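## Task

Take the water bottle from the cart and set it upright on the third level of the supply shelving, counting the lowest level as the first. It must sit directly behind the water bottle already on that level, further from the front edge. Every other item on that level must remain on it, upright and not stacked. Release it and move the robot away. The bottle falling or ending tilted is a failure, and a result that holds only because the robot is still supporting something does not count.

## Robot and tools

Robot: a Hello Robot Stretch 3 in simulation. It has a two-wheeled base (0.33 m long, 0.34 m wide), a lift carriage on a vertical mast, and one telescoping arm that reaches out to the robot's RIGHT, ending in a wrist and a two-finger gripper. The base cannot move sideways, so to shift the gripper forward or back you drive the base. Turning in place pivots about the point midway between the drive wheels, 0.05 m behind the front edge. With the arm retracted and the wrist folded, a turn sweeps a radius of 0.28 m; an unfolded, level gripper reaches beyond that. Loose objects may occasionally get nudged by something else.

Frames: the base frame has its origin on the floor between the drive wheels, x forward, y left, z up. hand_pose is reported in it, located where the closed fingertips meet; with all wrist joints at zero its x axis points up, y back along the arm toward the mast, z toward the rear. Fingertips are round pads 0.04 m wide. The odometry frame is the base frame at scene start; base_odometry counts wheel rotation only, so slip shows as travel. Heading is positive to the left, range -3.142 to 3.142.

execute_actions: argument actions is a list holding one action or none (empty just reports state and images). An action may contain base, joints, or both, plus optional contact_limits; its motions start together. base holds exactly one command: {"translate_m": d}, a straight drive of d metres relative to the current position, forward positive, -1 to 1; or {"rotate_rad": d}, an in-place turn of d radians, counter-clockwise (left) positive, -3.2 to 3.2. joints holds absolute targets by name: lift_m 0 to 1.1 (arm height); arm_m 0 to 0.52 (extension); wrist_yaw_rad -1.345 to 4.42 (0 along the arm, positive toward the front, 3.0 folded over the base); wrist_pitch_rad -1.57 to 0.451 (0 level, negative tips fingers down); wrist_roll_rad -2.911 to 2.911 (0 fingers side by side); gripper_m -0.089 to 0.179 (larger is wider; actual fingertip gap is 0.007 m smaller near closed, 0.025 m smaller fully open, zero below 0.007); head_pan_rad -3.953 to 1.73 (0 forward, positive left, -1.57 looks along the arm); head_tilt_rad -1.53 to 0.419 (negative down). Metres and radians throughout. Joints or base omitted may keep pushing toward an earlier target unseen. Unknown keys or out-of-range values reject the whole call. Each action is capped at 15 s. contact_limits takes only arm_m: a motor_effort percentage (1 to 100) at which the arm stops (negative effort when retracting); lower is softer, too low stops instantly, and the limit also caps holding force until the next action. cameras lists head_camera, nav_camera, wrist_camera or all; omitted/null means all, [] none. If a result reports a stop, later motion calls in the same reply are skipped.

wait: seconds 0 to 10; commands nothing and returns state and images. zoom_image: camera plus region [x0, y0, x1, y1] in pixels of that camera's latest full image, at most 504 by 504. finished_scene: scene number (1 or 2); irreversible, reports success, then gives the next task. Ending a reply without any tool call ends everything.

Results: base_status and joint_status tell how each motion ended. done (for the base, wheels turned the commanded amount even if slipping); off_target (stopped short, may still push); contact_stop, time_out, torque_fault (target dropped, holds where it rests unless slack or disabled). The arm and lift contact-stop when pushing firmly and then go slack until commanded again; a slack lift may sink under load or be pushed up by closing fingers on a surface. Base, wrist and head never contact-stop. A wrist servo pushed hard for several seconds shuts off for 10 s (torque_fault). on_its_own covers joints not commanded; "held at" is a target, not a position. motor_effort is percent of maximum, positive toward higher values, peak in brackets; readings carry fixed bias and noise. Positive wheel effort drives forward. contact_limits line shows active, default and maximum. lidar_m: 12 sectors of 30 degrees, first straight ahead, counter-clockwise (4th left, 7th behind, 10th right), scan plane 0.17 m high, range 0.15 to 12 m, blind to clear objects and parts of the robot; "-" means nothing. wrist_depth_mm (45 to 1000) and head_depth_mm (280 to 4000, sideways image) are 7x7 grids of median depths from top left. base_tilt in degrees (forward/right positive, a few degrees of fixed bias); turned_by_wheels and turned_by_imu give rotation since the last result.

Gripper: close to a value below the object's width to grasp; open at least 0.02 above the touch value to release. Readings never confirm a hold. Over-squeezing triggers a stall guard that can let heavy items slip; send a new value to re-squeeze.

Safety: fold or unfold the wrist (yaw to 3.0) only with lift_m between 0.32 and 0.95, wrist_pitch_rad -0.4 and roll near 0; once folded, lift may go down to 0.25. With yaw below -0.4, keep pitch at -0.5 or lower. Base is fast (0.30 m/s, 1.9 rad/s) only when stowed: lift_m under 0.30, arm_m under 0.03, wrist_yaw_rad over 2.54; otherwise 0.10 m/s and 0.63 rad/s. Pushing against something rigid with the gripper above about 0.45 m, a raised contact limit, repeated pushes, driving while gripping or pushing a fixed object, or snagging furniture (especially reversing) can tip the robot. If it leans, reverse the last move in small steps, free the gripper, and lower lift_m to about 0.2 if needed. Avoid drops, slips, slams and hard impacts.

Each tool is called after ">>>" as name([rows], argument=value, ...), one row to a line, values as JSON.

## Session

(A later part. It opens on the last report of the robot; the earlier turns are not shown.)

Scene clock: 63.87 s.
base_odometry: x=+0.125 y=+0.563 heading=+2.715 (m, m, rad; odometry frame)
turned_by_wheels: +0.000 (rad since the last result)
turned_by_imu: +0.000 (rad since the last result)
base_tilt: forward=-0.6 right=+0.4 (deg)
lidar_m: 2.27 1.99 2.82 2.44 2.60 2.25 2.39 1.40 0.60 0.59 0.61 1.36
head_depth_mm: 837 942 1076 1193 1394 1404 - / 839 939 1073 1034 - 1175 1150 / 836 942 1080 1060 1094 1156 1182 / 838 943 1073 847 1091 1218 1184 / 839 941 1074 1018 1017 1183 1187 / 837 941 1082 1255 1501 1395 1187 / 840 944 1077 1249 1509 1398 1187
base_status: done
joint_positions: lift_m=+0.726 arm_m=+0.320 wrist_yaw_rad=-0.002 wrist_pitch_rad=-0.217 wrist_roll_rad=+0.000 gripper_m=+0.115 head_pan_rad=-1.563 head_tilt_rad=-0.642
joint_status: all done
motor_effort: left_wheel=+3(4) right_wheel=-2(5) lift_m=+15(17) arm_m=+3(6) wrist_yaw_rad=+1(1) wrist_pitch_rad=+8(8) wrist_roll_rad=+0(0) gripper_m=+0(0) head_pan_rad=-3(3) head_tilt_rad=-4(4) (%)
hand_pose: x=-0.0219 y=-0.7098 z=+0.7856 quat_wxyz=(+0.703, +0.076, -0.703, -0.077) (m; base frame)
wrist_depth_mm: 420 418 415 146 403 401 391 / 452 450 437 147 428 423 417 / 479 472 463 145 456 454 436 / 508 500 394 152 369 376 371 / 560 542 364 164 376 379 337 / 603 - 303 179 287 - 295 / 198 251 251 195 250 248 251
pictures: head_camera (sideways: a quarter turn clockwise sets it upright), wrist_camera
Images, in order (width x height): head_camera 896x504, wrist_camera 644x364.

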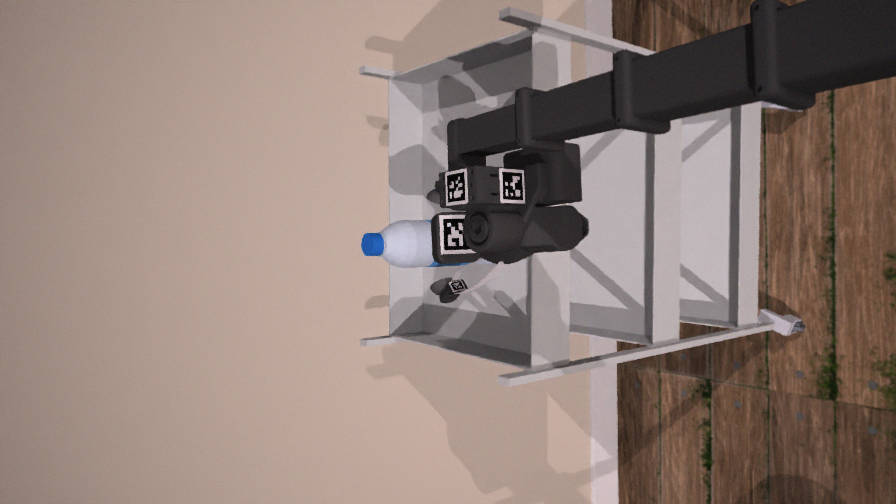

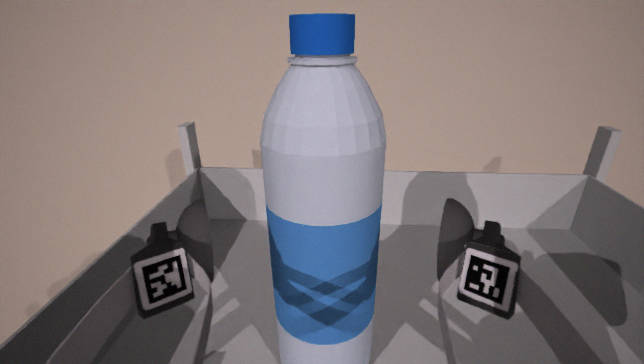

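>>> execute_actions([
  {"joints":{"arm_m":0.368,"lift_m":0.712}},
], cameras=["wrist_camera"])

>>> execute_actions([
  {"joints":{"gripper_m":0.015}},
], cameras=[])

>>> execute_actions([
  {"joints":{"lift_m":0.8}},
], cameras=["wrist_camera"])

>>> execute_actions([
  {"joints":{"lift_m":0.95,"arm_m":0.22}},
], cameras=["wrist_camera","head_camera"])

Scene clock: 65.57 s.
base_odometry: x=+0.125 y=+0.563 heading=+2.715 (m, m, rad; odometry frame)
turned_by_wheels: +0.000 (rad since the last result)
turned_by_imu: +0.000 (rad since the last result)
base_tilt: forward=-0.6 right=+0.6 (deg)
lidar_m: 2.27 1.99 2.84 2.44 2.59 2.25 2.40 1.40 0.60 0.59 0.61 1.36
head_depth_mm: 835 941 1077 1192 1405 1410 - / 841 941 1079 1033 - 1197 1146 / 837 941 1073 1042 1093 1148 1179 / 837 939 1075 863 1098 1220 1175 / 839 945 1075 1017 1012 1187 1177 / 835 942 1075 1250 1500 1392 1190 / 839 947 1077 1258 1494 1388 1185
base_status: not commanded
joint_positions: lift_m=+0.713 arm_m=+0.368 wrist_yaw_rad=-0.002 wrist_pitch_rad=-0.217 wrist_roll_rad=+0.000 gripper_m=+0.115 head_pan_rad=-1.563 head_tilt_rad=-0.642
joint_status: all done
motor_effort: left_wheel=+3(3) right_wheel=-2(2) lift_m=+15(13) arm_m=+3(4) wrist_yaw_rad=+1(1) wrist_pitch_rad=+8(8) wrist_roll_rad=+0(0) gripper_m=+0(1) head_pan_rad=-2(3) head_tilt_rad=-4(4) (%)
hand_pose: x=-0.0219 y=-0.7578 z=+0.7726 quat_wxyz=(+0.703, +0.076, -0.703, -0.077) (m; base frame)
wrist_depth_mm: 378 371 367 96 360 357 352 / 405 399 388 95 373 380 371 / 431 423 407 94 395 403 400 / 463 447 339 98 319 318 314 / 501 271 127 105 321 329 321 / 215 - 262 114 266 - 279 / 192 235 228 125 226 233 236
pictures: wrist_camera
Images, in order (width x height): wrist_camera 644x364.

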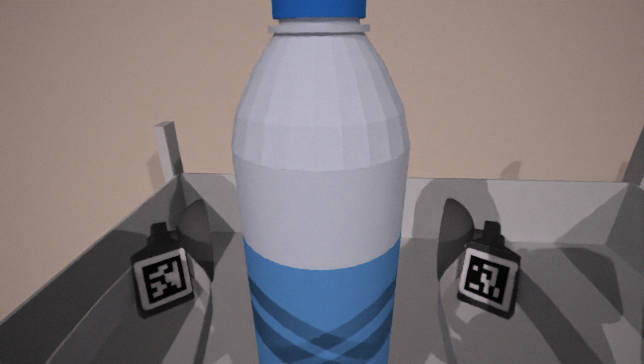

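Scene clock: 67.07 s.
base_odometry: x=+0.125 y=+0.563 heading=+2.715 (m, m, rad; odometry frame)
turned_by_wheels: +0.000 (rad since the last result)
turned_by_imu: +0.000 (rad since the last result)
base_tilt: forward=-0.5 right=+0.5 (deg)
lidar_m: 2.27 1.99 2.83 2.44 2.59 2.25 2.40 1.41 0.60 0.59 0.61 1.36
head_depth_mm: 839 942 1080 1200 1408 1404 - / 841 940 1070 1037 - 1196 1147 / 839 939 1075 1044 1087 1148 1175 / 839 945 1080 926 1093 1215 1177 / 839 941 1075 1014 1016 1187 1180 / 840 940 1077 1255 1502 1399 1186 / 839 944 1069 1250 1497 1397 1192
base_status: not commanded
joint_positions: lift_m=+0.713 arm_m=+0.368 wrist_yaw_rad=+0.000 wrist_pitch_rad=-0.216 wrist_roll_rad=+0.000 gripper_m=+0.017 head_pan_rad=-1.563 head_tilt_rad=-0.642
joint_status: all done
motor_effort: left_wheel=+3(3) right_wheel=-3(3) lift_m=+15(15) arm_m=+2(3) wrist_yaw_rad=+0(0) wrist_pitch_rad=+8(8) wrist_roll_rad=+0(0) gripper_m=-30(99) head_pan_rad=-2(2) head_tilt_rad=-3(4) (%)
hand_pose: x=-0.0214 y=-0.7579 z=+0.7728 quat_wxyz=(+0.703, +0.077, -0.703, -0.076) (m; base frame)
wrist_depth_mm: 380 369 365 90 360 354 347 / 400 400 386 89 370 375 368 / 433 426 406 88 107 400 394 / 471 454 339 91 319 322 314 / 500 288 112 99 109 332 319 / 214 253 119 108 118 284 278 / 201 228 228 119 227 234 232
pictures: none
No camera images: the call's "cameras" was empty. Leave "cameras" out to get every camera's image.

Scene clock: 68.70 s.
base_odometry: x=+0.125 y=+0.563 heading=+2.715 (m, m, rad; odometry frame)
turned_by_wheels: +0.000 (rad since the last result)
turned_by_imu: +0.000 (rad since the last result)
base_tilt: forward=-0.6 right=+0.5 (deg)
lidar_m: 2.27 1.99 2.82 2.44 2.59 2.24 2.40 1.40 0.60 0.59 0.61 1.36
head_depth_mm: 838 942 1081 1217 1422 - 1149 / 840 940 1077 1032 1069 1179 1182 / 840 941 1059 - 1062 1156 1176 / 838 947 1032 955 1059 1210 1186 / 837 944 1075 1012 1011 1188 1185 / 839 940 1075 1258 1501 1394 1191 / 838 942 1076 1257 1500 1393 1191
base_status: not commanded
joint_positions: lift_m=+0.799 arm_m=+0.368 wrist_yaw_rad=+0.000 wrist_pitch_rad=-0.259 wrist_roll_rad=+0.000 gripper_m=+0.023 head_pan_rad=-1.563 head_tilt_rad=-0.642
joint_status: all done
on_its_own: gripper_m is held at +0.022, not at your +0.015, by its stall guard, which is still easing
motor_effort: left_wheel=+3(4) right_wheel=-3(3) lift_m=+40(41) arm_m=+2(2) wrist_yaw_rad=-1(1) wrist_pitch_rad=+28(30) wrist_roll_rad=+0(0) gripper_m=-26(31) head_pan_rad=-3(2) head_tilt_rad=-4(4) (%)
hand_pose: x=-0.0214 y=-0.7544 z=+0.8492 quat_wxyz=(+0.701, +0.091, -0.701, -0.091) (m; base frame)
wrist_depth_mm: 380 372 369 91 358 354 349 / 407 401 389 90 374 377 376 / 442 424 413 89 108 403 398 / 476 462 441 92 429 445 426 / 513 505 113 100 110 461 455 / 567 546 120 108 118 361 341 / 640 319 313 119 308 318 306
pictures: wrist_camera
Images, in order (width x height): wrist_camera 644x364.

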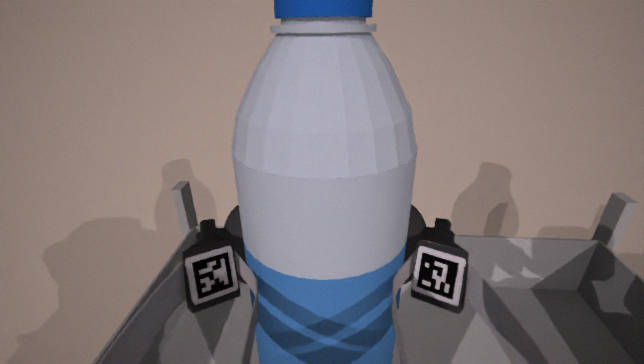

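Scene clock: 71.03 s.
base_odometry: x=+0.125 y=+0.563 heading=+2.715 (m, m, rad; odometry frame)
turned_by_wheels: +0.000 (rad since the last result)
turned_by_imu: +0.000 (rad since the last result)
base_tilt: forward=-0.6 right=+0.5 (deg)
lidar_m: 2.27 1.99 2.83 2.44 2.59 2.25 2.40 1.40 0.60 0.59 0.61 1.36
head_depth_mm: 836 939 - 947 1438 1345 1171 / 837 943 - 947 1038 1150 1177 / 837 942 - 953 1060 1154 1174 / 834 926 807 951 1062 1221 1181 / 838 944 1076 1014 1015 1182 1181 / 842 944 1087 1257 1503 1392 1189 / 836 943 1071 1261 1504 1391 1187
base_status: not commanded
joint_positions: lift_m=+0.949 arm_m=+0.220 wrist_yaw_rad=+0.000 wrist_pitch_rad=-0.259 wrist_roll_rad=+0.000 gripper_m=+0.030 head_pan_rad=-1.563 head_tilt_rad=-0.642
joint_status: all done
on_its_own: gripper_m is held at +0.029, not at your +0.015, by its stall guard, which is not easing now
motor_effort: left_wheel=+3(3) right_wheel=-2(3) lift_m=+39(42) arm_m=-2(5) wrist_yaw_rad=+0(1) wrist_pitch_rad=+28(29) wrist_roll_rad=+0(0) gripper_m=-23(26) head_pan_rad=-2(2) head_tilt_rad=-4(4) (%)
hand_pose: x=-0.0214 y=-0.6067 z=+0.9990 quat_wxyz=(+0.701, +0.092, -0.701, -0.092) (m; base frame)
wrist_depth_mm: 524 517 505 91 494 491 480 / 552 558 531 90 519 516 515 / 596 605 567 89 108 555 547 / 644 638 613 92 587 603 594 / 712 687 113 99 109 652 642 / 807 771 119 108 118 693 704 / 875 852 468 119 472 471 782
pictures: head_camera (sideways: a quarter turn clockwise sets it upright), wrist_camera
Images, in order (width x height): head_camera 896x504, wrist_camera 644x364.

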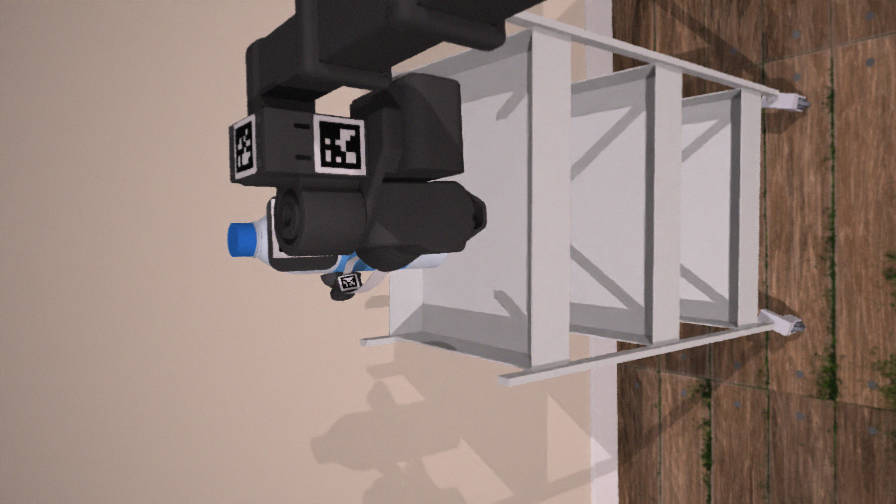

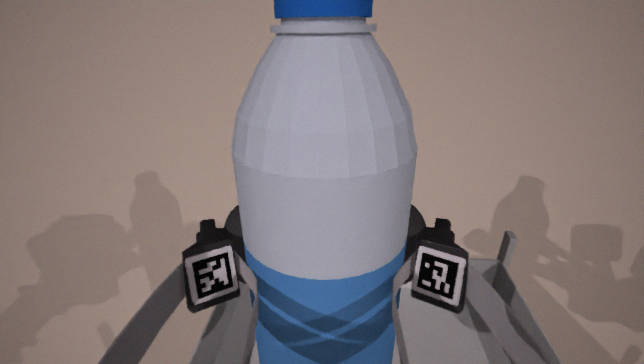

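>>> execute_actions([
  {"base":{"rotate_rad":0.655},"joints":{"arm_m":0.1}},
], cameras=[])

>>> execute_actions([
  {"base":{"translate_m":1.0},"joints":{"lift_m":1.075,"head_tilt_rad":-0.45}},
], cameras=["wrist_camera"])

>>> execute_actions([
  {"base":{"translate_m":0.65}},
], cameras=[])

>>> execute_actions([
  {"base":{"rotate_rad":0.91}},
], cameras=["wrist_camera","head_camera"])

Scene clock: 73.30 s.
base_odometry: x=+0.125 y=+0.563 heading=-2.914 (m, m, rad; odometry frame)
turned_by_wheels: +0.655 (rad since the last result)
turned_by_imu: +0.661 (rad since the last result)
base_tilt: forward=-0.5 right=+0.4 (deg)
lidar_m: 2.30 2.46 2.44 2.57 2.42 2.40 1.25 0.59 0.59 1.12 1.36 1.99
head_depth_mm: 873 959 1054 - - 1025 1120 / 934 1035 1136 - - 1342 1163 / 1001 1117 1251 - - 1382 1182 / 1079 1218 1273 - 1650 1386 1180 / 1167 1339 1538 1841 1687 1395 1180 / 1275 1480 1700 1773 1677 1392 1183 / 1416 1644 1808 1580 1700 1380 1189
base_status: done
joint_positions: lift_m=+0.949 arm_m=+0.100 wrist_yaw_rad=+0.000 wrist_pitch_rad=-0.259 wrist_roll_rad=+0.000 gripper_m=+0.030 head_pan_rad=-1.563 head_tilt_rad=-0.642
joint_status: all done
on_its_own: gripper_m is held at +0.029, not at your +0.015, by its stall guard, which is not easing now
motor_effort: left_wheel=-1(4) right_wheel=+2(7) lift_m=+40(40) arm_m=-3(2) wrist_yaw_rad=-1(0) wrist_pitch_rad=+28(28) wrist_roll_rad=+0(0) gripper_m=-23(23) head_pan_rad=-2(2) head_tilt_rad=-4(4) (%)
hand_pose: x=-0.0214 y=-0.4867 z=+0.9990 quat_wxyz=(+0.701, +0.092, -0.701, -0.092) (m; base frame)
wrist_depth_mm: - - - 91 734 623 547 / - - - 90 730 640 556 / - - - 90 108 682 590 / - - - 92 791 728 627 / - - 113 100 109 772 622 / - - 120 109 118 779 556 / - - - 119 983 902 484
pictures: none
No camera images: the call's "cameras" was empty. Leave "cameras" out to get every camera's image.

Scene clock: 84.83 s.
base_odometry: x=-0.850 y=+0.337 heading=-2.914 (m, m, rad; odometry frame)
turned_by_wheels: +0.000 (rad since the last result)
turned_by_imu: -0.002 (rad since the last result)
base_tilt: forward=-0.6 right=+0.5 (deg)
lidar_m: 1.40 2.12 1.86 1.97 2.89 2.88 1.51 1.36 1.30 1.35 1.60 1.10
head_depth_mm: 1448 - - - 1776 1567 1280 / 1541 - - - 1617 1568 1293 / 1649 1770 - - 1818 1580 1299 / 1782 1939 2154 468 1964 1586 1294 / 1880 2061 2222 2436 2037 1587 1309 / 1736 1849 1985 2146 2069 1608 1297 / 1571 1676 1803 1893 1983 1607 1300
base_status: done
joint_positions: lift_m=+1.074 arm_m=+0.100 wrist_yaw_rad=+0.000 wrist_pitch_rad=-0.260 wrist_roll_rad=+0.000 gripper_m=+0.030 head_pan_rad=-1.563 head_tilt_rad=-0.458
joint_status: all done
on_its_own: gripper_m is held at +0.029, not at your +0.015, by its stall guard, which is not easing now
motor_effort: left_wheel=-1(2) right_wheel=+3(7) lift_m=+39(39) arm_m=-3(2) wrist_yaw_rad=+0(0) wrist_pitch_rad=+29(28) wrist_roll_rad=+0(0) gripper_m=-23(23) head_pan_rad=-2(3) head_tilt_rad=+4(22) (%)
hand_pose: x=-0.0214 y=-0.4867 z=+1.1240 quat_wxyz=(+0.701, +0.092, -0.701, -0.092) (m; base frame)
wrist_depth_mm: - - - 91 - - - / - - - 90 - - - / - - - 90 108 - - / - - - 92 - - - / - - 113 100 110 - - / - - 119 109 117 - - / - - - 119 - - -
pictures: wrist_camera
Images, in order (width x height): wrist_camera 644x364.

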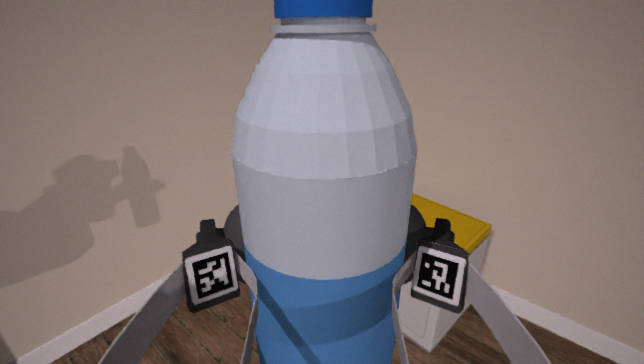

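Scene clock: 92.87 s.
base_odometry: x=-1.483 y=+0.190 heading=-2.914 (m, m, rad; odometry frame)
turned_by_wheels: +0.000 (rad since the last result)
turned_by_imu: -0.001 (rad since the last result)
base_tilt: forward=-0.5 right=+0.4 (deg)
lidar_m: 0.75 1.70 1.69 1.68 2.57 3.37 2.03 1.97 1.63 1.33 0.70 0.77
head_depth_mm: 1825 - - - 1949 1569 1281 / 1901 - - - 1970 1572 1296 / 1694 1812 - - 1877 1578 1296 / 1476 1575 1589 467 1974 1579 1298 / 1303 1407 1516 1642 1780 1592 1307 / 1177 1249 1344 1435 1526 930 1106 / 1058 1098 654 699 862 911 1166
base_status: done
joint_positions: lift_m=+1.074 arm_m=+0.100 wrist_yaw_rad=+0.000 wrist_pitch_rad=-0.260 wrist_roll_rad=+0.000 gripper_m=+0.030 head_pan_rad=-1.563 head_tilt_rad=-0.458
joint_status: not commanded
on_its_own: gripper_m is held at +0.029, not at your +0.015, by its stall guard, which is not easing now
motor_effort: left_wheel=-1(2) right_wheel=+2(6) lift_m=+40(40) arm_m=-2(2) wrist_yaw_rad=-1(0) wrist_pitch_rad=+29(29) wrist_roll_rad=+0(0) gripper_m=-23(23) head_pan_rad=-2(3) head_tilt_rad=+4(5) (%)
hand_pose: x=-0.0214 y=-0.4867 z=+1.1240 quat_wxyz=(+0.701, +0.092, -0.701, -0.092) (m; base frame)
wrist_depth_mm: 303 758 937 91 - - - / 338 805 928 90 - - - / 390 846 958 89 108 - - / 422 392 998 92 - - - / 384 405 113 100 109 - - / 370 485 119 109 118 - - / 778 545 - 119 - - -
pictures: none
No camera images: the call's "cameras" was empty. Leave "cameras" out to get every camera's image.

Scene clock: 95.27 s.
base_odometry: x=-1.483 y=+0.190 heading=-2.004 (m, m, rad; odometry frame)
turned_by_wheels: +0.910 (rad since the last result)
turned_by_imu: +0.918 (rad since the last result)
base_tilt: forward=-0.5 right=+0.5 (deg)
lidar_m: 1.69 1.68 2.48 3.38 2.24 1.98 1.63 1.48 0.70 0.77 0.75 1.59
head_depth_mm: 859 - - - 1085 904 1145 / 854 - - - 1162 910 1213 / 852 914 - - 1105 926 1187 / 855 921 981 468 1159 937 1193 / 851 932 878 665 1206 937 1189 / 853 928 674 688 1214 938 1197 / 853 919 656 687 1170 938 1144
base_status: done
joint_positions: lift_m=+1.074 arm_m=+0.100 wrist_yaw_rad=+0.000 wrist_pitch_rad=-0.260 wrist_roll_rad=+0.000 gripper_m=+0.030 head_pan_rad=-1.563 head_tilt_rad=-0.458
joint_status: not commanded
on_its_own: gripper_m is held at +0.029, not at your +0.015, by its stall guard, which is not easing now
motor_effort: left_wheel=-1(5) right_wheel=+2(5) lift_m=+40(40) arm_m=-2(2) wrist_yaw_rad=+0(0) wrist_pitch_rad=+28(29) wrist_roll_rad=+0(0) gripper_m=-23(23) head_pan_rad=-2(2) head_tilt_rad=+4(5) (%)
hand_pose: x=-0.0214 y=-0.4867 z=+1.1240 quat_wxyz=(+0.701, +0.092, -0.701, -0.092) (m; base frame)
wrist_depth_mm: 555 642 648 91 624 620 445 / 538 334 297 90 518 278 359 / 370 350 303 89 108 284 370 / 388 379 328 92 449 303 403 / 390 385 113 99 109 333 374 / 336 335 120 109 118 321 312 / 562 746 751 118 767 736 465
pictures: head_camera (sideways: a quarter turn clockwise sets it upright), wrist_camera
Images, in order (width x height): head_camera 896x504, wrist_camera 644x364.

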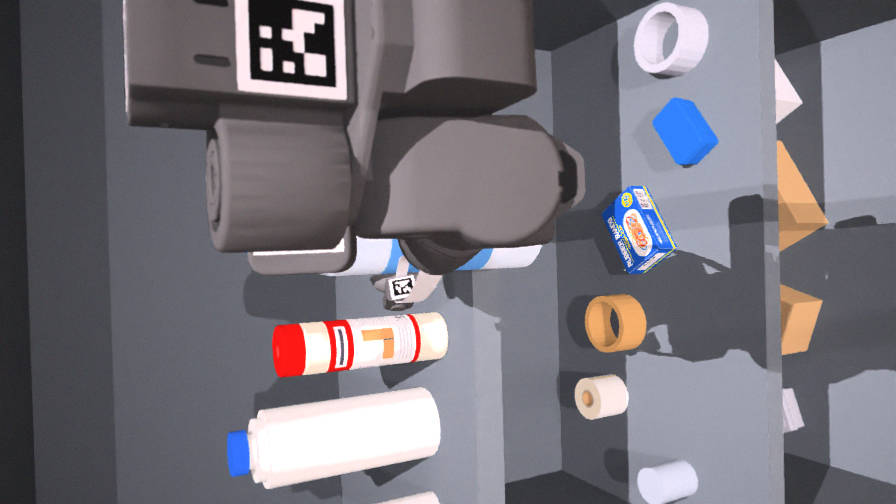

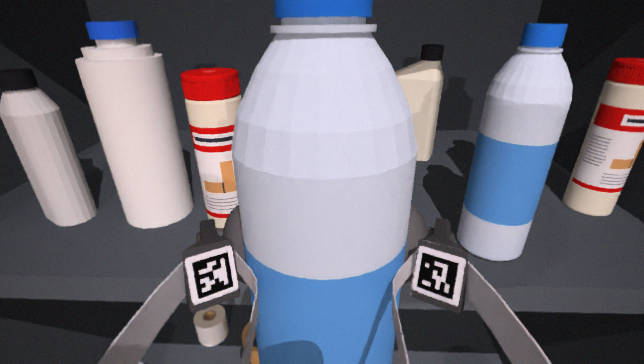

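I'll shift slightly away from the red can for clearance, then insert the bottle.

>>> execute_actions([
  {"base":{"translate_m":-0.015},"joints":{"arm_m":0.41}},
], cameras=["wrist_camera"])

>>> execute_actions([
  {"joints":{"lift_m":1.043}},
], cameras=["wrist_camera","head_camera"])

Scene clock: 98.90 s.
base_odometry: x=-1.476 y=+0.203 heading=-2.004 (m, m, rad; odometry frame)
turned_by_wheels: +0.000 (rad since the last result)
turned_by_imu: -0.001 (rad since the last result)
base_tilt: forward=-0.6 right=+0.4 (deg)
lidar_m: 1.70 1.70 2.52 3.38 2.23 1.97 1.62 1.49 0.69 0.77 0.75 1.58
head_depth_mm: 855 - 763 661 1092 903 1138 / 859 958 617 647 1184 914 1212 / 858 - 878 707 1196 913 1185 / 857 905 746 714 1198 930 1188 / 853 931 983 675 1206 937 1192 / 854 928 679 683 1206 943 1204 / 855 922 646 678 1171 942 1163
base_status: done
joint_positions: lift_m=+1.074 arm_m=+0.410 wrist_yaw_rad=+0.000 wrist_pitch_rad=-0.260 wrist_roll_rad=+0.000 gripper_m=+0.030 head_pan_rad=-1.563 head_tilt_rad=-0.458
joint_status: all done
on_its_own: gripper_m is held at +0.029, not at your +0.015, by its stall guard, which is not easing now
motor_effort: left_wheel=-2(5) right_wheel=+3(5) lift_m=+40(40) arm_m=+3(4) wrist_yaw_rad=-1(1) wrist_pitch_rad=+28(29) wrist_roll_rad=+0(0) gripper_m=-23(23) head_pan_rad=-2(2) head_tilt_rad=+4(4) (%)
hand_pose: x=-0.0214 y=-0.7962 z=+1.1240 quat_wxyz=(+0.701, +0.092, -0.701, -0.092) (m; base frame)
wrist_depth_mm: 355 351 352 91 342 338 338 / 381 384 370 90 358 356 357 / 416 413 387 89 108 235 383 / 444 445 427 92 250 241 417 / 382 384 113 99 110 265 369 / 313 311 120 108 117 288 303 / 261 262 250 119 249 255 256
pictures: wrist_camera
Images, in order (width x height): wrist_camera 644x364.

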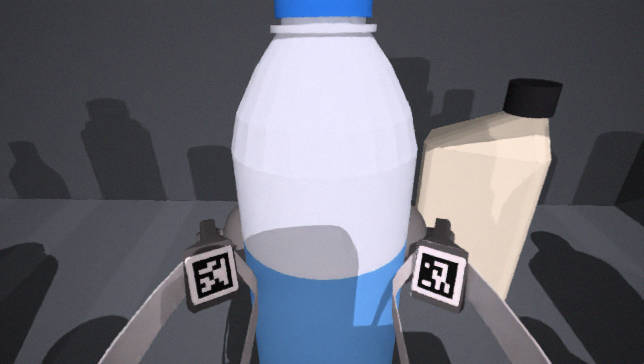

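Scene clock: 100.00 s.
base_odometry: x=-1.476 y=+0.203 heading=-2.004 (m, m, rad; odometry frame)
turned_by_wheels: +0.000 (rad since the last result)
turned_by_imu: +0.000 (rad since the last result)
base_tilt: forward=-0.5 right=+0.5 (deg)
lidar_m: 1.71 1.70 2.51 3.37 2.23 1.97 1.61 1.49 0.70 0.77 0.76 1.58
head_depth_mm: 858 919 775 661 1092 900 1135 / 857 911 616 646 1184 907 1212 / 855 902 879 707 1192 910 1185 / 855 920 755 716 1201 932 1187 / 852 931 981 676 1205 936 1186 / 851 932 680 684 1214 940 1197 / 854 919 646 678 1173 940 1175
base_status: not commanded
joint_positions: lift_m=+1.044 arm_m=+0.410 wrist_yaw_rad=+0.000 wrist_pitch_rad=-0.228 wrist_roll_rad=+0.000 gripper_m=+0.030 head_pan_rad=-1.563 head_tilt_rad=-0.458
joint_status: all done
on_its_own: gripper_m is held at +0.029, not at your +0.015, by its stall guard, which is not easing now
motor_effort: left_wheel=-1(1) right_wheel=+2(2) lift_m=+15(35) arm_m=+3(3) wrist_yaw_rad=+0(1) wrist_pitch_rad=+13(29) wrist_roll_rad=+0(0) gripper_m=-23(23) head_pan_rad=-2(2) head_tilt_rad=+4(4) (%)
hand_pose: x=-0.0214 y=-0.7989 z=+1.1009 quat_wxyz=(+0.703, +0.081, -0.702, -0.081) (m; base frame)
wrist_depth_mm: 356 355 346 93 344 342 337 / 380 375 370 91 358 241 355 / 410 406 394 90 239 225 382 / 431 433 422 93 253 240 403 / 360 358 114 100 110 259 346 / 283 281 120 109 117 267 277 / 237 234 231 119 226 234 232
pictures: head_camera (sideways: a quarter turn clockwise sets it upright), wrist_camera
Images, in order (width x height): head_camera 896x504, wrist_camera 644x364.

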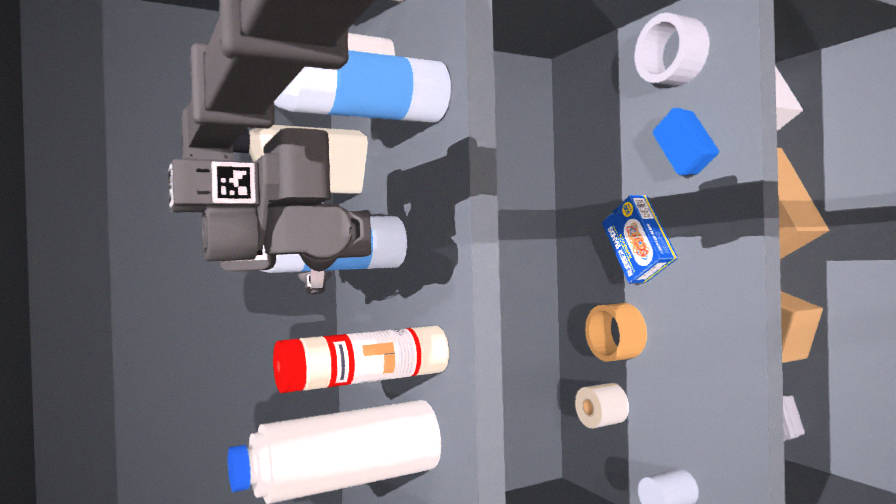

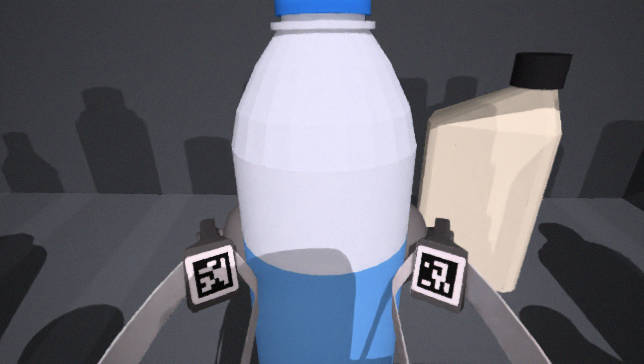

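>>> execute_actions([
  {"joints":{"gripper_m":0.11}},
], cameras=["wrist_camera"])

>>> execute_actions([
  {"joints":{"arm_m":0.19}},
], cameras=["wrist_camera"])

>>> execute_actions([
  {"base":{"translate_m":-0.156}},
], cameras=["wrist_camera"])

>>> execute_actions([
  {"joints":{"arm_m":0.272}},
], cameras=["wrist_camera"])

Scene clock: 101.43 s.
base_odometry: x=-1.476 y=+0.203 heading=-2.004 (m, m, rad; odometry frame)
turned_by_wheels: +0.000 (rad since the last result)
turned_by_imu: +0.000 (rad since the last result)
base_tilt: forward=-0.5 right=+0.5 (deg)
lidar_m: 1.71 1.70 2.51 3.36 2.24 1.97 1.61 1.49 0.69 0.77 0.76 1.58
head_depth_mm: 855 922 772 662 1092 904 1139 / 859 910 615 645 1184 911 1216 / 856 903 878 710 1194 910 1189 / 856 921 758 715 1200 934 1186 / 853 934 948 677 1199 935 1186 / 852 934 677 683 1210 937 1196 / 853 920 646 679 1172 945 1166
base_status: not commanded
joint_positions: lift_m=+1.044 arm_m=+0.410 wrist_yaw_rad=+0.000 wrist_pitch_rad=-0.221 wrist_roll_rad=+0.000 gripper_m=+0.110 head_pan_rad=-1.563 head_tilt_rad=-0.458
joint_status: all done
motor_effort: left_wheel=-1(1) right_wheel=+3(2) lift_m=+15(15) arm_m=+3(3) wrist_yaw_rad=+0(1) wrist_pitch_rad=+10(13) wrist_roll_rad=+0(0) gripper_m=+0(94) head_pan_rad=-3(2) head_tilt_rad=+4(4) (%)
hand_pose: x=-0.0214 y=-0.7995 z=+1.1025 quat_wxyz=(+0.703, +0.078, -0.702, -0.078) (m; base frame)
wrist_depth_mm: 358 353 352 93 346 337 336 / 385 378 368 91 361 350 354 / 407 407 387 90 240 226 374 / 432 430 415 92 249 238 403 / 364 362 113 99 113 252 351 / 287 300 261 107 262 - 281 / 246 235 230 116 227 232 235
pictures: wrist_camera
Images, in order (width x height): wrist_camera 644x364.

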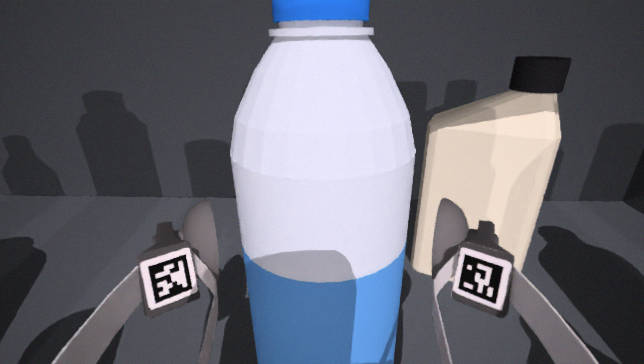

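Scene clock: 104.30 s.
base_odometry: x=-1.476 y=+0.203 heading=-2.004 (m, m, rad; odometry frame)
turned_by_wheels: +0.000 (rad since the last result)
turned_by_imu: +0.000 (rad since the last result)
base_tilt: forward=-0.6 right=+0.5 (deg)
lidar_m: 1.71 1.70 2.51 3.37 2.23 1.98 1.61 1.49 0.69 0.77 0.76 1.59
head_depth_mm: 856 918 - 699 1096 906 1135 / 857 916 - 914 1189 911 1219 / 855 923 - - 1201 915 1186 / 855 923 909 677 1196 932 1189 / 855 925 984 676 1201 940 1200 / 854 934 679 684 1212 943 1189 / 853 917 646 680 1175 941 1172
base_status: not commanded
joint_positions: lift_m=+1.044 arm_m=+0.190 wrist_yaw_rad=+0.000 wrist_pitch_rad=-0.220 wrist_roll_rad=+0.000 gripper_m=+0.110 head_pan_rad=-1.563 head_tilt_rad=-0.458
joint_status: all done
motor_effort: left_wheel=-1(1) right_wheel=+2(3) lift_m=+15(15) arm_m=-2(3) wrist_yaw_rad=+0(1) wrist_pitch_rad=+10(10) wrist_roll_rad=+0(0) gripper_m=+0(0) head_pan_rad=-2(3) head_tilt_rad=+4(4) (%)
hand_pose: x=-0.0214 y=-0.5800 z=+1.1027 quat_wxyz=(+0.703, +0.078, -0.702, -0.078) (m; base frame)
wrist_depth_mm: 259 555 555 537 545 540 176 / 245 214 588 300 452 560 174 / 253 217 624 320 461 596 180 / 268 238 489 341 474 358 191 / 287 301 363 352 357 224 210 / 292 299 285 283 285 - 262 / 247 239 236 239 236 237 233
pictures: wrist_camera
Images, in order (width x height): wrist_camera 644x364.

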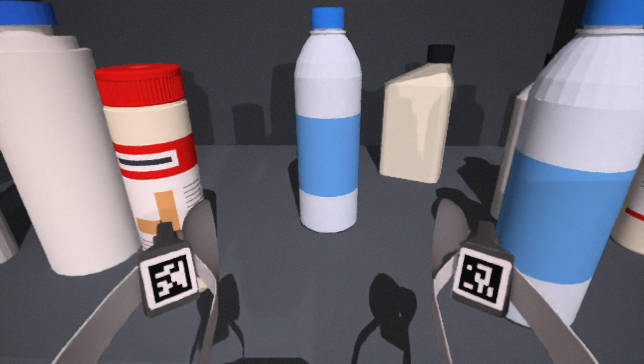

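Scene clock: 106.80 s.
base_odometry: x=-1.411 y=+0.345 heading=-2.004 (m, m, rad; odometry frame)
turned_by_wheels: +0.000 (rad since the last result)
turned_by_imu: +0.000 (rad since the last result)
base_tilt: forward=-0.5 right=+0.4 (deg)
lidar_m: 1.86 1.83 2.67 3.38 2.02 1.84 1.46 1.48 0.62 0.78 0.88 0.86
head_depth_mm: 592 604 - 626 713 1423 1252 / 834 900 - 712 976 895 1020 / 849 920 - - 1196 903 1185 / 853 918 833 678 1208 909 1194 / 849 928 976 719 1201 939 1189 / 854 914 741 683 1221 937 1199 / 851 926 977 661 1208 943 1206
base_status: done
joint_positions: lift_m=+1.044 arm_m=+0.190 wrist_yaw_rad=+0.000 wrist_pitch_rad=-0.220 wrist_roll_rad=+0.000 gripper_m=+0.110 head_pan_rad=-1.563 head_tilt_rad=-0.458
joint_status: not commanded
motor_effort: left_wheel=-1(5) right_wheel=+2(3) lift_m=+15(15) arm_m=-2(2) wrist_yaw_rad=-1(1) wrist_pitch_rad=+10(10) wrist_roll_rad=+1(0) gripper_m=+0(0) head_pan_rad=-2(2) head_tilt_rad=+4(4) (%)
hand_pose: x=-0.0214 y=-0.5800 z=+1.1027 quat_wxyz=(+0.703, +0.078, -0.702, -0.078) (m; base frame)
wrist_depth_mm: 558 546 550 179 536 383 248 / 603 306 589 176 326 262 247 / 637 612 624 182 336 276 249 / 488 459 450 197 362 298 250 / 362 362 358 212 357 311 248 / 290 299 286 231 286 - 247 / 247 239 237 238 238 235 226
pictures: wrist_camera
Images, in order (width x height): wrist_camera 644x364.

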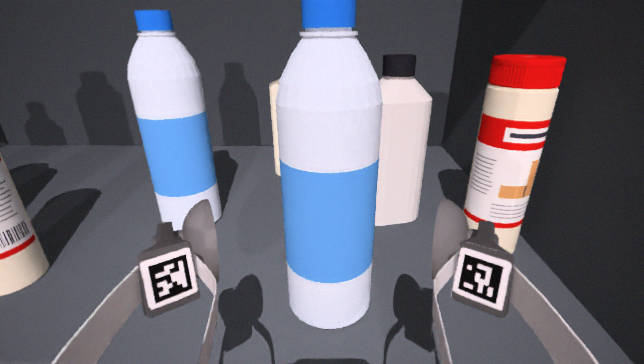

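Scene clock: 108.60 s.
base_odometry: x=-1.411 y=+0.345 heading=-2.004 (m, m, rad; odometry frame)
turned_by_wheels: +0.000 (rad since the last result)
turned_by_imu: +0.000 (rad since the last result)
base_tilt: forward=-0.5 right=+0.4 (deg)
lidar_m: 1.86 1.83 2.67 3.38 2.02 1.84 1.45 1.48 0.62 0.78 0.87 0.86
head_depth_mm: 592 602 640 632 713 1429 1255 / 835 896 - 702 975 899 1016 / 850 907 - 672 1195 902 1189 / 850 915 834 651 1198 911 1188 / 854 929 981 719 1209 937 1198 / 852 918 741 685 1208 938 1193 / 850 927 977 659 1206 947 1194
base_status: not commanded
joint_positions: lift_m=+1.044 arm_m=+0.272 wrist_yaw_rad=+0.000 wrist_pitch_rad=-0.220 wrist_roll_rad=+0.000 gripper_m=+0.110 head_pan_rad=-1.563 head_tilt_rad=-0.458
joint_status: all done
motor_effort: left_wheel=-1(0) right_wheel=+2(3) lift_m=+15(15) arm_m=+3(6) wrist_yaw_rad=-2(0) wrist_pitch_rad=+10(10) wrist_roll_rad=+0(0) gripper_m=+0(0) head_pan_rad=-2(2) head_tilt_rad=+4(4) (%)
hand_pose: x=-0.0214 y=-0.6615 z=+1.1027 quat_wxyz=(+0.703, +0.078, -0.702, -0.078) (m; base frame)
wrist_depth_mm: 487 468 482 101 463 396 251 / 504 232 509 101 242 386 186 / 550 237 535 100 242 390 185 / 491 252 448 103 256 389 198 / 364 270 326 111 127 232 216 / 288 289 277 121 263 - 230 / 246 238 240 132 228 234 224
pictures: wrist_camera
Images, in order (width x height): wrist_camera 644x364.

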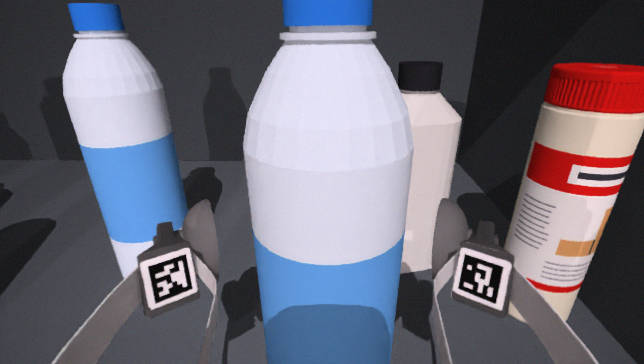

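>>> execute_actions([
  {"joints":{"gripper_m":0.015}},
], cameras=[])

>>> execute_actions([
  {"joints":{"lift_m":1.066}},
], cameras=["wrist_camera"])

>>> execute_actions([
  {"base":{"translate_m":0.156},"joints":{"arm_m":0.287}},
], cameras=["wrist_camera"])

>>> execute_actions([
  {"joints":{"lift_m":1.044}},
], cameras=[])

>>> execute_actions([
  {"joints":{"gripper_m":0.11}},
], cameras=["wrist_camera"])

>>> execute_actions([
  {"joints":{"arm_m":0.0}},
], cameras=["wrist_camera"])

>>> execute_actions([
  {"joints":{"wrist_yaw_rad":1.5,"lift_m":0.95}},
], cameras=["head_camera","nav_camera"])

Scene clock: 110.23 s.
base_odometry: x=-1.411 y=+0.345 heading=-2.004 (m, m, rad; odometry frame)
turned_by_wheels: +0.000 (rad since the last result)
turned_by_imu: +0.000 (rad since the last result)
base_tilt: forward=-0.6 right=+0.5 (deg)
lidar_m: 1.86 1.83 2.67 3.38 2.02 1.84 1.46 1.48 0.62 0.78 0.88 0.86
head_depth_mm: 593 603 638 631 712 1432 1252 / 832 893 - 702 976 898 1022 / 851 909 - 671 1193 902 1186 / 853 917 833 644 1208 914 1188 / 852 928 964 720 1198 940 1193 / 850 913 741 684 1202 941 1195 / 851 926 975 661 1205 946 1202
base_status: not commanded
joint_positions: lift_m=+1.043 arm_m=+0.272 wrist_yaw_rad=-0.002 wrist_pitch_rad=-0.224 wrist_roll_rad=+0.000 gripper_m=+0.017 head_pan_rad=-1.563 head_tilt_rad=-0.458
joint_status: all done
motor_effort: left_wheel=-1(2) right_wheel=+3(3) lift_m=+16(16) arm_m=+2(3) wrist_yaw_rad=+1(2) wrist_pitch_rad=+11(13) wrist_roll_rad=+0(0) gripper_m=-28(99) head_pan_rad=-3(2) head_tilt_rad=+4(4) (%)
hand_pose: x=-0.0219 y=-0.6613 z=+1.1018 quat_wxyz=(+0.703, +0.079, -0.702, -0.080) (m; base frame)
wrist_depth_mm: 480 465 482 96 461 386 249 / 512 233 498 94 240 385 179 / 555 239 521 93 242 380 186 / 489 252 428 97 258 385 200 / 358 272 120 104 117 319 216 / 287 285 134 113 124 242 231 / 236 239 228 124 226 234 225
pictures: none
No camera images: the call's "cameras" was empty. Leave "cameras" out to get every camera's image.

Scene clock: 111.20 s.
base_odometry: x=-1.411 y=+0.345 heading=-2.004 (m, m, rad; odometry frame)
turned_by_wheels: +0.000 (rad since the last result)
turned_by_imu: +0.000 (rad since the last result)
base_tilt: forward=-0.6 right=+0.5 (deg)
lidar_m: 1.86 1.83 2.67 3.38 2.02 1.85 1.46 1.48 0.62 0.78 0.88 0.86
head_depth_mm: 592 599 616 632 711 1436 1248 / 831 831 - 702 978 897 1025 / 852 891 - 706 1203 899 1187 / 855 918 833 639 1203 911 1193 / 850 928 965 719 1211 935 1195 / 852 916 742 684 1209 942 1203 / 850 926 979 660 1205 946 1199
base_status: not commanded
joint_positions: lift_m=+1.065 arm_m=+0.272 wrist_yaw_rad=-0.002 wrist_pitch_rad=-0.258 wrist_roll_rad=+0.000 gripper_m=+0.020 head_pan_rad=-1.563 head_tilt_rad=-0.458
joint_status: all done
motor_effort: left_wheel=-1(1) right_wheel=+3(3) lift_m=+39(44) arm_m=+2(2) wrist_yaw_rad=+1(2) wrist_pitch_rad=+28(30) wrist_roll_rad=+0(0) gripper_m=-26(28) head_pan_rad=-2(3) head_tilt_rad=+4(4) (%)
hand_pose: x=-0.0219 y=-0.6584 z=+1.1153 quat_wxyz=(+0.701, +0.091, -0.701, -0.092) (m; base frame)
wrist_depth_mm: 474 470 479 96 464 384 249 / 509 234 504 95 246 380 208 / 557 239 522 94 245 384 187 / 483 256 428 97 261 379 202 / 370 280 120 104 117 250 218 / 298 292 136 113 124 246 237 / 249 250 243 124 239 247 236
pictures: wrist_camera
Images, in order (width x height): wrist_camera 644x364.

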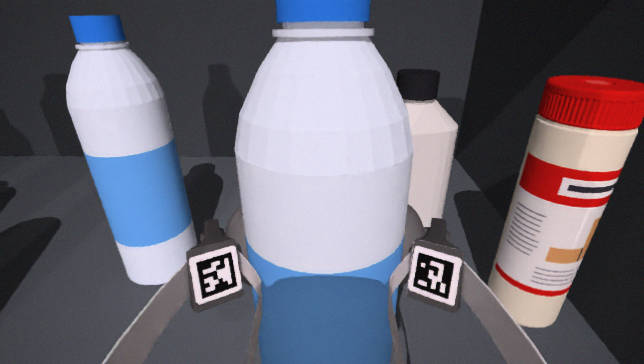

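Scene clock: 113.97 s.
base_odometry: x=-1.476 y=+0.203 heading=-2.004 (m, m, rad; odometry frame)
turned_by_wheels: +0.000 (rad since the last result)
turned_by_imu: -0.001 (rad since the last result)
base_tilt: forward=-0.6 right=+0.5 (deg)
lidar_m: 1.70 1.70 2.51 3.37 2.24 1.98 1.62 1.48 0.69 0.77 0.75 1.59
head_depth_mm: 854 903 764 698 1092 904 1141 / 858 908 857 703 1185 915 1214 / 855 - - 689 1189 908 1184 / 855 918 752 642 1198 934 1187 / 853 932 983 677 1202 937 1188 / 853 929 679 685 1211 938 1193 / 853 919 646 681 1170 945 1166
base_status: done
joint_positions: lift_m=+1.065 arm_m=+0.287 wrist_yaw_rad=-0.002 wrist_pitch_rad=-0.258 wrist_roll_rad=+0.000 gripper_m=+0.026 head_pan_rad=-1.563 head_tilt_rad=-0.458
joint_status: all done
on_its_own: gripper_m is held at +0.025, not at your +0.015, by its stall guard, which is not easing now
motor_effort: left_wheel=-1(1) right_wheel=+2(6) lift_m=+40(41) arm_m=+3(5) wrist_yaw_rad=+1(2) wrist_pitch_rad=+28(28) wrist_roll_rad=+0(1) gripper_m=-23(26) head_pan_rad=-2(3) head_tilt_rad=+4(4) (%)
hand_pose: x=-0.0219 y=-0.6733 z=+1.1152 quat_wxyz=(+0.701, +0.091, -0.701, -0.092) (m; base frame)
wrist_depth_mm: 464 470 465 97 448 451 431 / 507 495 496 96 354 470 458 / 136 542 521 94 349 503 240 / 136 457 431 97 372 482 250 / 139 337 120 105 118 363 271 / 148 167 131 114 125 294 285 / 165 191 242 125 241 248 246
pictures: wrist_camera
Images, in order (width x height): wrist_camera 644x364.

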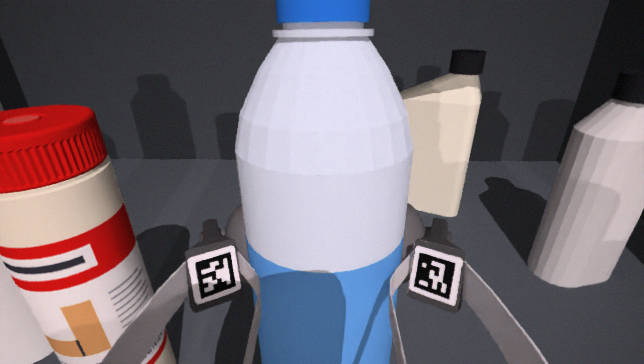

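Scene clock: 114.90 s.
base_odometry: x=-1.476 y=+0.203 heading=-2.004 (m, m, rad; odometry frame)
turned_by_wheels: +0.000 (rad since the last result)
turned_by_imu: +0.000 (rad since the last result)
base_tilt: forward=-0.6 right=+0.5 (deg)
lidar_m: 1.70 1.70 2.50 3.37 2.23 1.97 1.61 1.48 0.69 0.77 0.75 1.58
head_depth_mm: 858 913 767 698 1091 903 1140 / 858 912 988 702 1188 909 1211 / 855 911 - 690 1189 907 1188 / 856 920 875 651 1198 937 1190 / 853 928 986 678 1207 932 1188 / 851 933 682 685 1217 943 1196 / 853 916 647 679 1172 941 1167
base_status: not commanded
joint_positions: lift_m=+1.045 arm_m=+0.287 wrist_yaw_rad=-0.002 wrist_pitch_rad=-0.226 wrist_roll_rad=+0.000 gripper_m=+0.026 head_pan_rad=-1.563 head_tilt_rad=-0.457
joint_status: all done
on_its_own: gripper_m is held at +0.025, not at your +0.015, by its stall guard, which is not easing now
motor_effort: left_wheel=-1(1) right_wheel=+2(2) lift_m=+15(36) arm_m=+3(3) wrist_yaw_rad=+1(1) wrist_pitch_rad=+12(28) wrist_roll_rad=+0(0) gripper_m=-24(23) head_pan_rad=-3(3) head_tilt_rad=+4(4) (%)
hand_pose: x=-0.0219 y=-0.6761 z=+1.1023 quat_wxyz=(+0.703, +0.079, -0.702, -0.081) (m; base frame)
wrist_depth_mm: 466 466 461 100 452 452 443 / 494 504 491 98 343 465 455 / 132 525 519 97 346 510 238 / 134 453 420 100 367 469 246 / 138 328 120 107 119 355 266 / 146 166 134 114 125 280 279 / 157 169 229 123 229 235 233
pictures: none
No camera images: the call's "cameras" was empty. Leave "cameras" out to get every camera's image.

Scene clock: 116.23 s.
base_odometry: x=-1.476 y=+0.203 heading=-2.004 (m, m, rad; odometry frame)
turned_by_wheels: +0.000 (rad since the last result)
turned_by_imu: +0.000 (rad since the last result)
base_tilt: forward=-0.6 right=+0.6 (deg)
lidar_m: 1.71 1.70 2.51 3.38 2.23 1.97 1.61 1.48 0.69 0.77 0.75 1.58
head_depth_mm: 857 919 767 698 1086 902 1133 / 857 907 983 705 1182 911 1209 / 854 907 - 687 1192 909 1190 / 858 922 928 652 1198 935 1187 / 854 928 983 679 1210 937 1193 / 856 928 678 684 1201 941 1199 / 852 917 645 678 1164 942 1174
base_status: not commanded
joint_positions: lift_m=+1.045 arm_m=+0.287 wrist_yaw_rad=-0.001 wrist_pitch_rad=-0.216 wrist_roll_rad=+0.000 gripper_m=+0.110 head_pan_rad=-1.563 head_tilt_rad=-0.457
joint_status: all done
motor_effort: left_wheel=-1(1) right_wheel=+2(2) lift_m=+15(14) arm_m=+3(3) wrist_yaw_rad=+0(1) wrist_pitch_rad=+8(13) wrist_roll_rad=+0(0) gripper_m=+0(96) head_pan_rad=-2(3) head_tilt_rad=+4(4) (%)
hand_pose: x=-0.0218 y=-0.6769 z=+1.1048 quat_wxyz=(+0.703, +0.076, -0.703, -0.077) (m; base frame)
wrist_depth_mm: 479 473 459 80 83 451 442 / 503 497 492 80 83 474 448 / 133 530 514 78 81 509 238 / 134 467 461 79 81 484 247 / 138 168 333 84 86 368 262 / 144 158 268 92 97 - 275 / 152 188 240 104 117 238 236
pictures: wrist_camera
Images, in order (width x height): wrist_camera 644x364.

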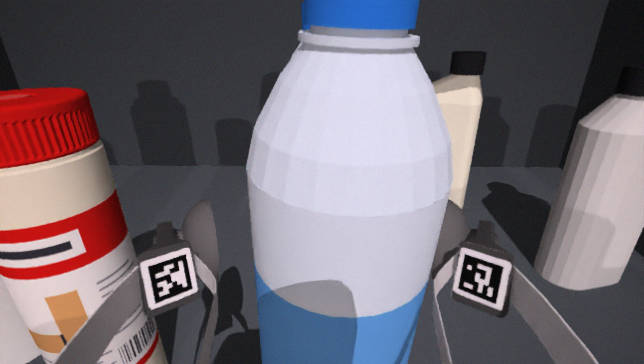

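Scene clock: 119.57 s.
base_odometry: x=-1.476 y=+0.203 heading=-2.004 (m, m, rad; odometry frame)
turned_by_wheels: +0.000 (rad since the last result)
turned_by_imu: +0.000 (rad since the last result)
base_tilt: forward=-0.6 right=+0.5 (deg)
lidar_m: 1.71 1.70 2.50 3.37 2.23 1.97 1.62 1.48 0.69 0.77 0.76 1.59
head_depth_mm: 857 938 747 - - - - / 857 934 919 - - - - / 854 933 872 - - - - / 856 918 600 - 1218 902 1192 / 853 930 984 679 1164 939 1191 / 855 932 682 684 1217 939 1204 / 853 918 647 680 1176 941 1170
base_status: not commanded
joint_positions: lift_m=+1.045 arm_m=+0.000 wrist_yaw_rad=-0.001 wrist_pitch_rad=-0.216 wrist_roll_rad=+0.000 gripper_m=+0.110 head_pan_rad=-1.563 head_tilt_rad=-0.457
joint_status: all done
motor_effort: left_wheel=-1(1) right_wheel=+2(2) lift_m=+15(15) arm_m=-2(2) wrist_yaw_rad=+1(1) wrist_pitch_rad=+8(8) wrist_roll_rad=+1(0) gripper_m=+0(0) head_pan_rad=-3(2) head_tilt_rad=+4(4) (%)
hand_pose: x=-0.0218 y=-0.3903 z=+1.1048 quat_wxyz=(+0.703, +0.076, -0.703, -0.077) (m; base frame)
wrist_depth_mm: 579 713 717 713 699 676 443 / 515 426 400 369 644 597 428 / 520 451 469 398 640 529 445 / 473 470 465 424 491 484 418 / 415 409 411 406 400 396 388 / 590 741 958 945 923 - 443 / 560 776 778 775 791 708 467
pictures: wrist_camera
Images, in order (width x height): wrist_camera 644x364.

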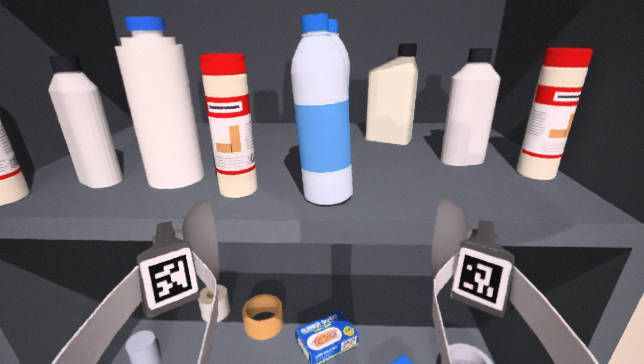

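Scene clock: 121.33 s.
base_odometry: x=-1.476 y=+0.203 heading=-2.004 (m, m, rad; odometry frame)
turned_by_wheels: +0.000 (rad since the last result)
turned_by_imu: +0.000 (rad since the last result)
base_tilt: forward=-0.5 right=+0.5 (deg)
lidar_m: 1.71 1.70 2.51 3.38 2.23 1.97 1.61 1.49 0.69 0.77 0.76 1.58
head_depth_mm: 859 930 773 699 1097 - - / 856 934 922 707 1184 970 - / 856 932 863 672 1193 996 - / 854 918 613 642 1197 936 1196 / 854 936 981 678 1206 938 1204 / 854 936 677 683 1210 939 1221 / 853 918 646 680 1172 943 -
base_status: not commanded
joint_positions: lift_m=+0.951 arm_m=+0.000 wrist_yaw_rad=+1.497 wrist_pitch_rad=-0.217 wrist_roll_rad=+0.000 gripper_m=+0.110 head_pan_rad=-1.563 head_tilt_rad=-0.457
joint_status: all done
motor_effort: left_wheel=-1(1) right_wheel=+2(2) lift_m=+15(14) arm_m=-2(2) wrist_yaw_rad=+3(5) wrist_pitch_rad=+8(8) wrist_roll_rad=+0(0) gripper_m=+0(0) head_pan_rad=-2(2) head_tilt_rad=+4(4) (%)
hand_pose: x=+0.2230 y=-0.1635 z=+1.0106 quat_wxyz=(+0.568, +0.534, -0.463, +0.422) (m; base frame)
wrist_depth_mm: - - - - - - - / - - - - - - - / - - - - - - - / - - - - - - - / - - - - - - 518 / - - - - - - 539 / - - - - - - 573
pictures: head_camera (sideways: a quarter turn clockwise sets it upright), nav_camera (sideways: a quarter turn counterclockwise sets it upright)
Images, in order (width x height): head_camera 896x504, nav_camera 672x504.

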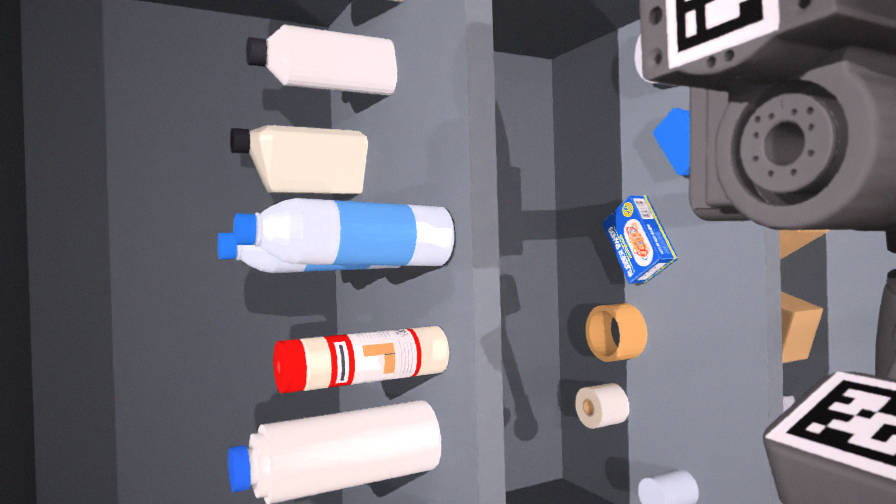

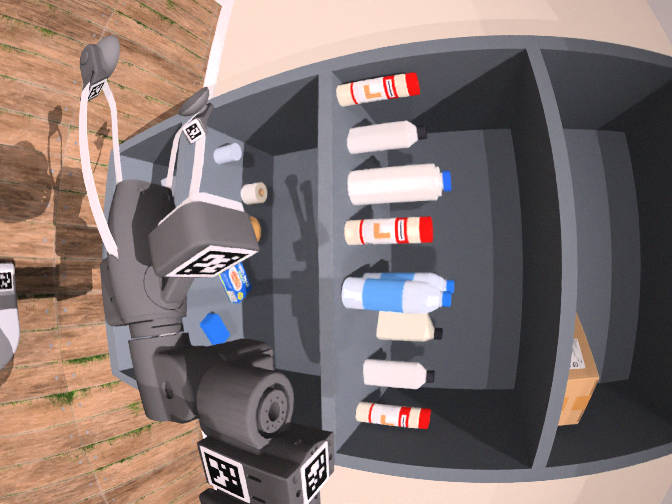

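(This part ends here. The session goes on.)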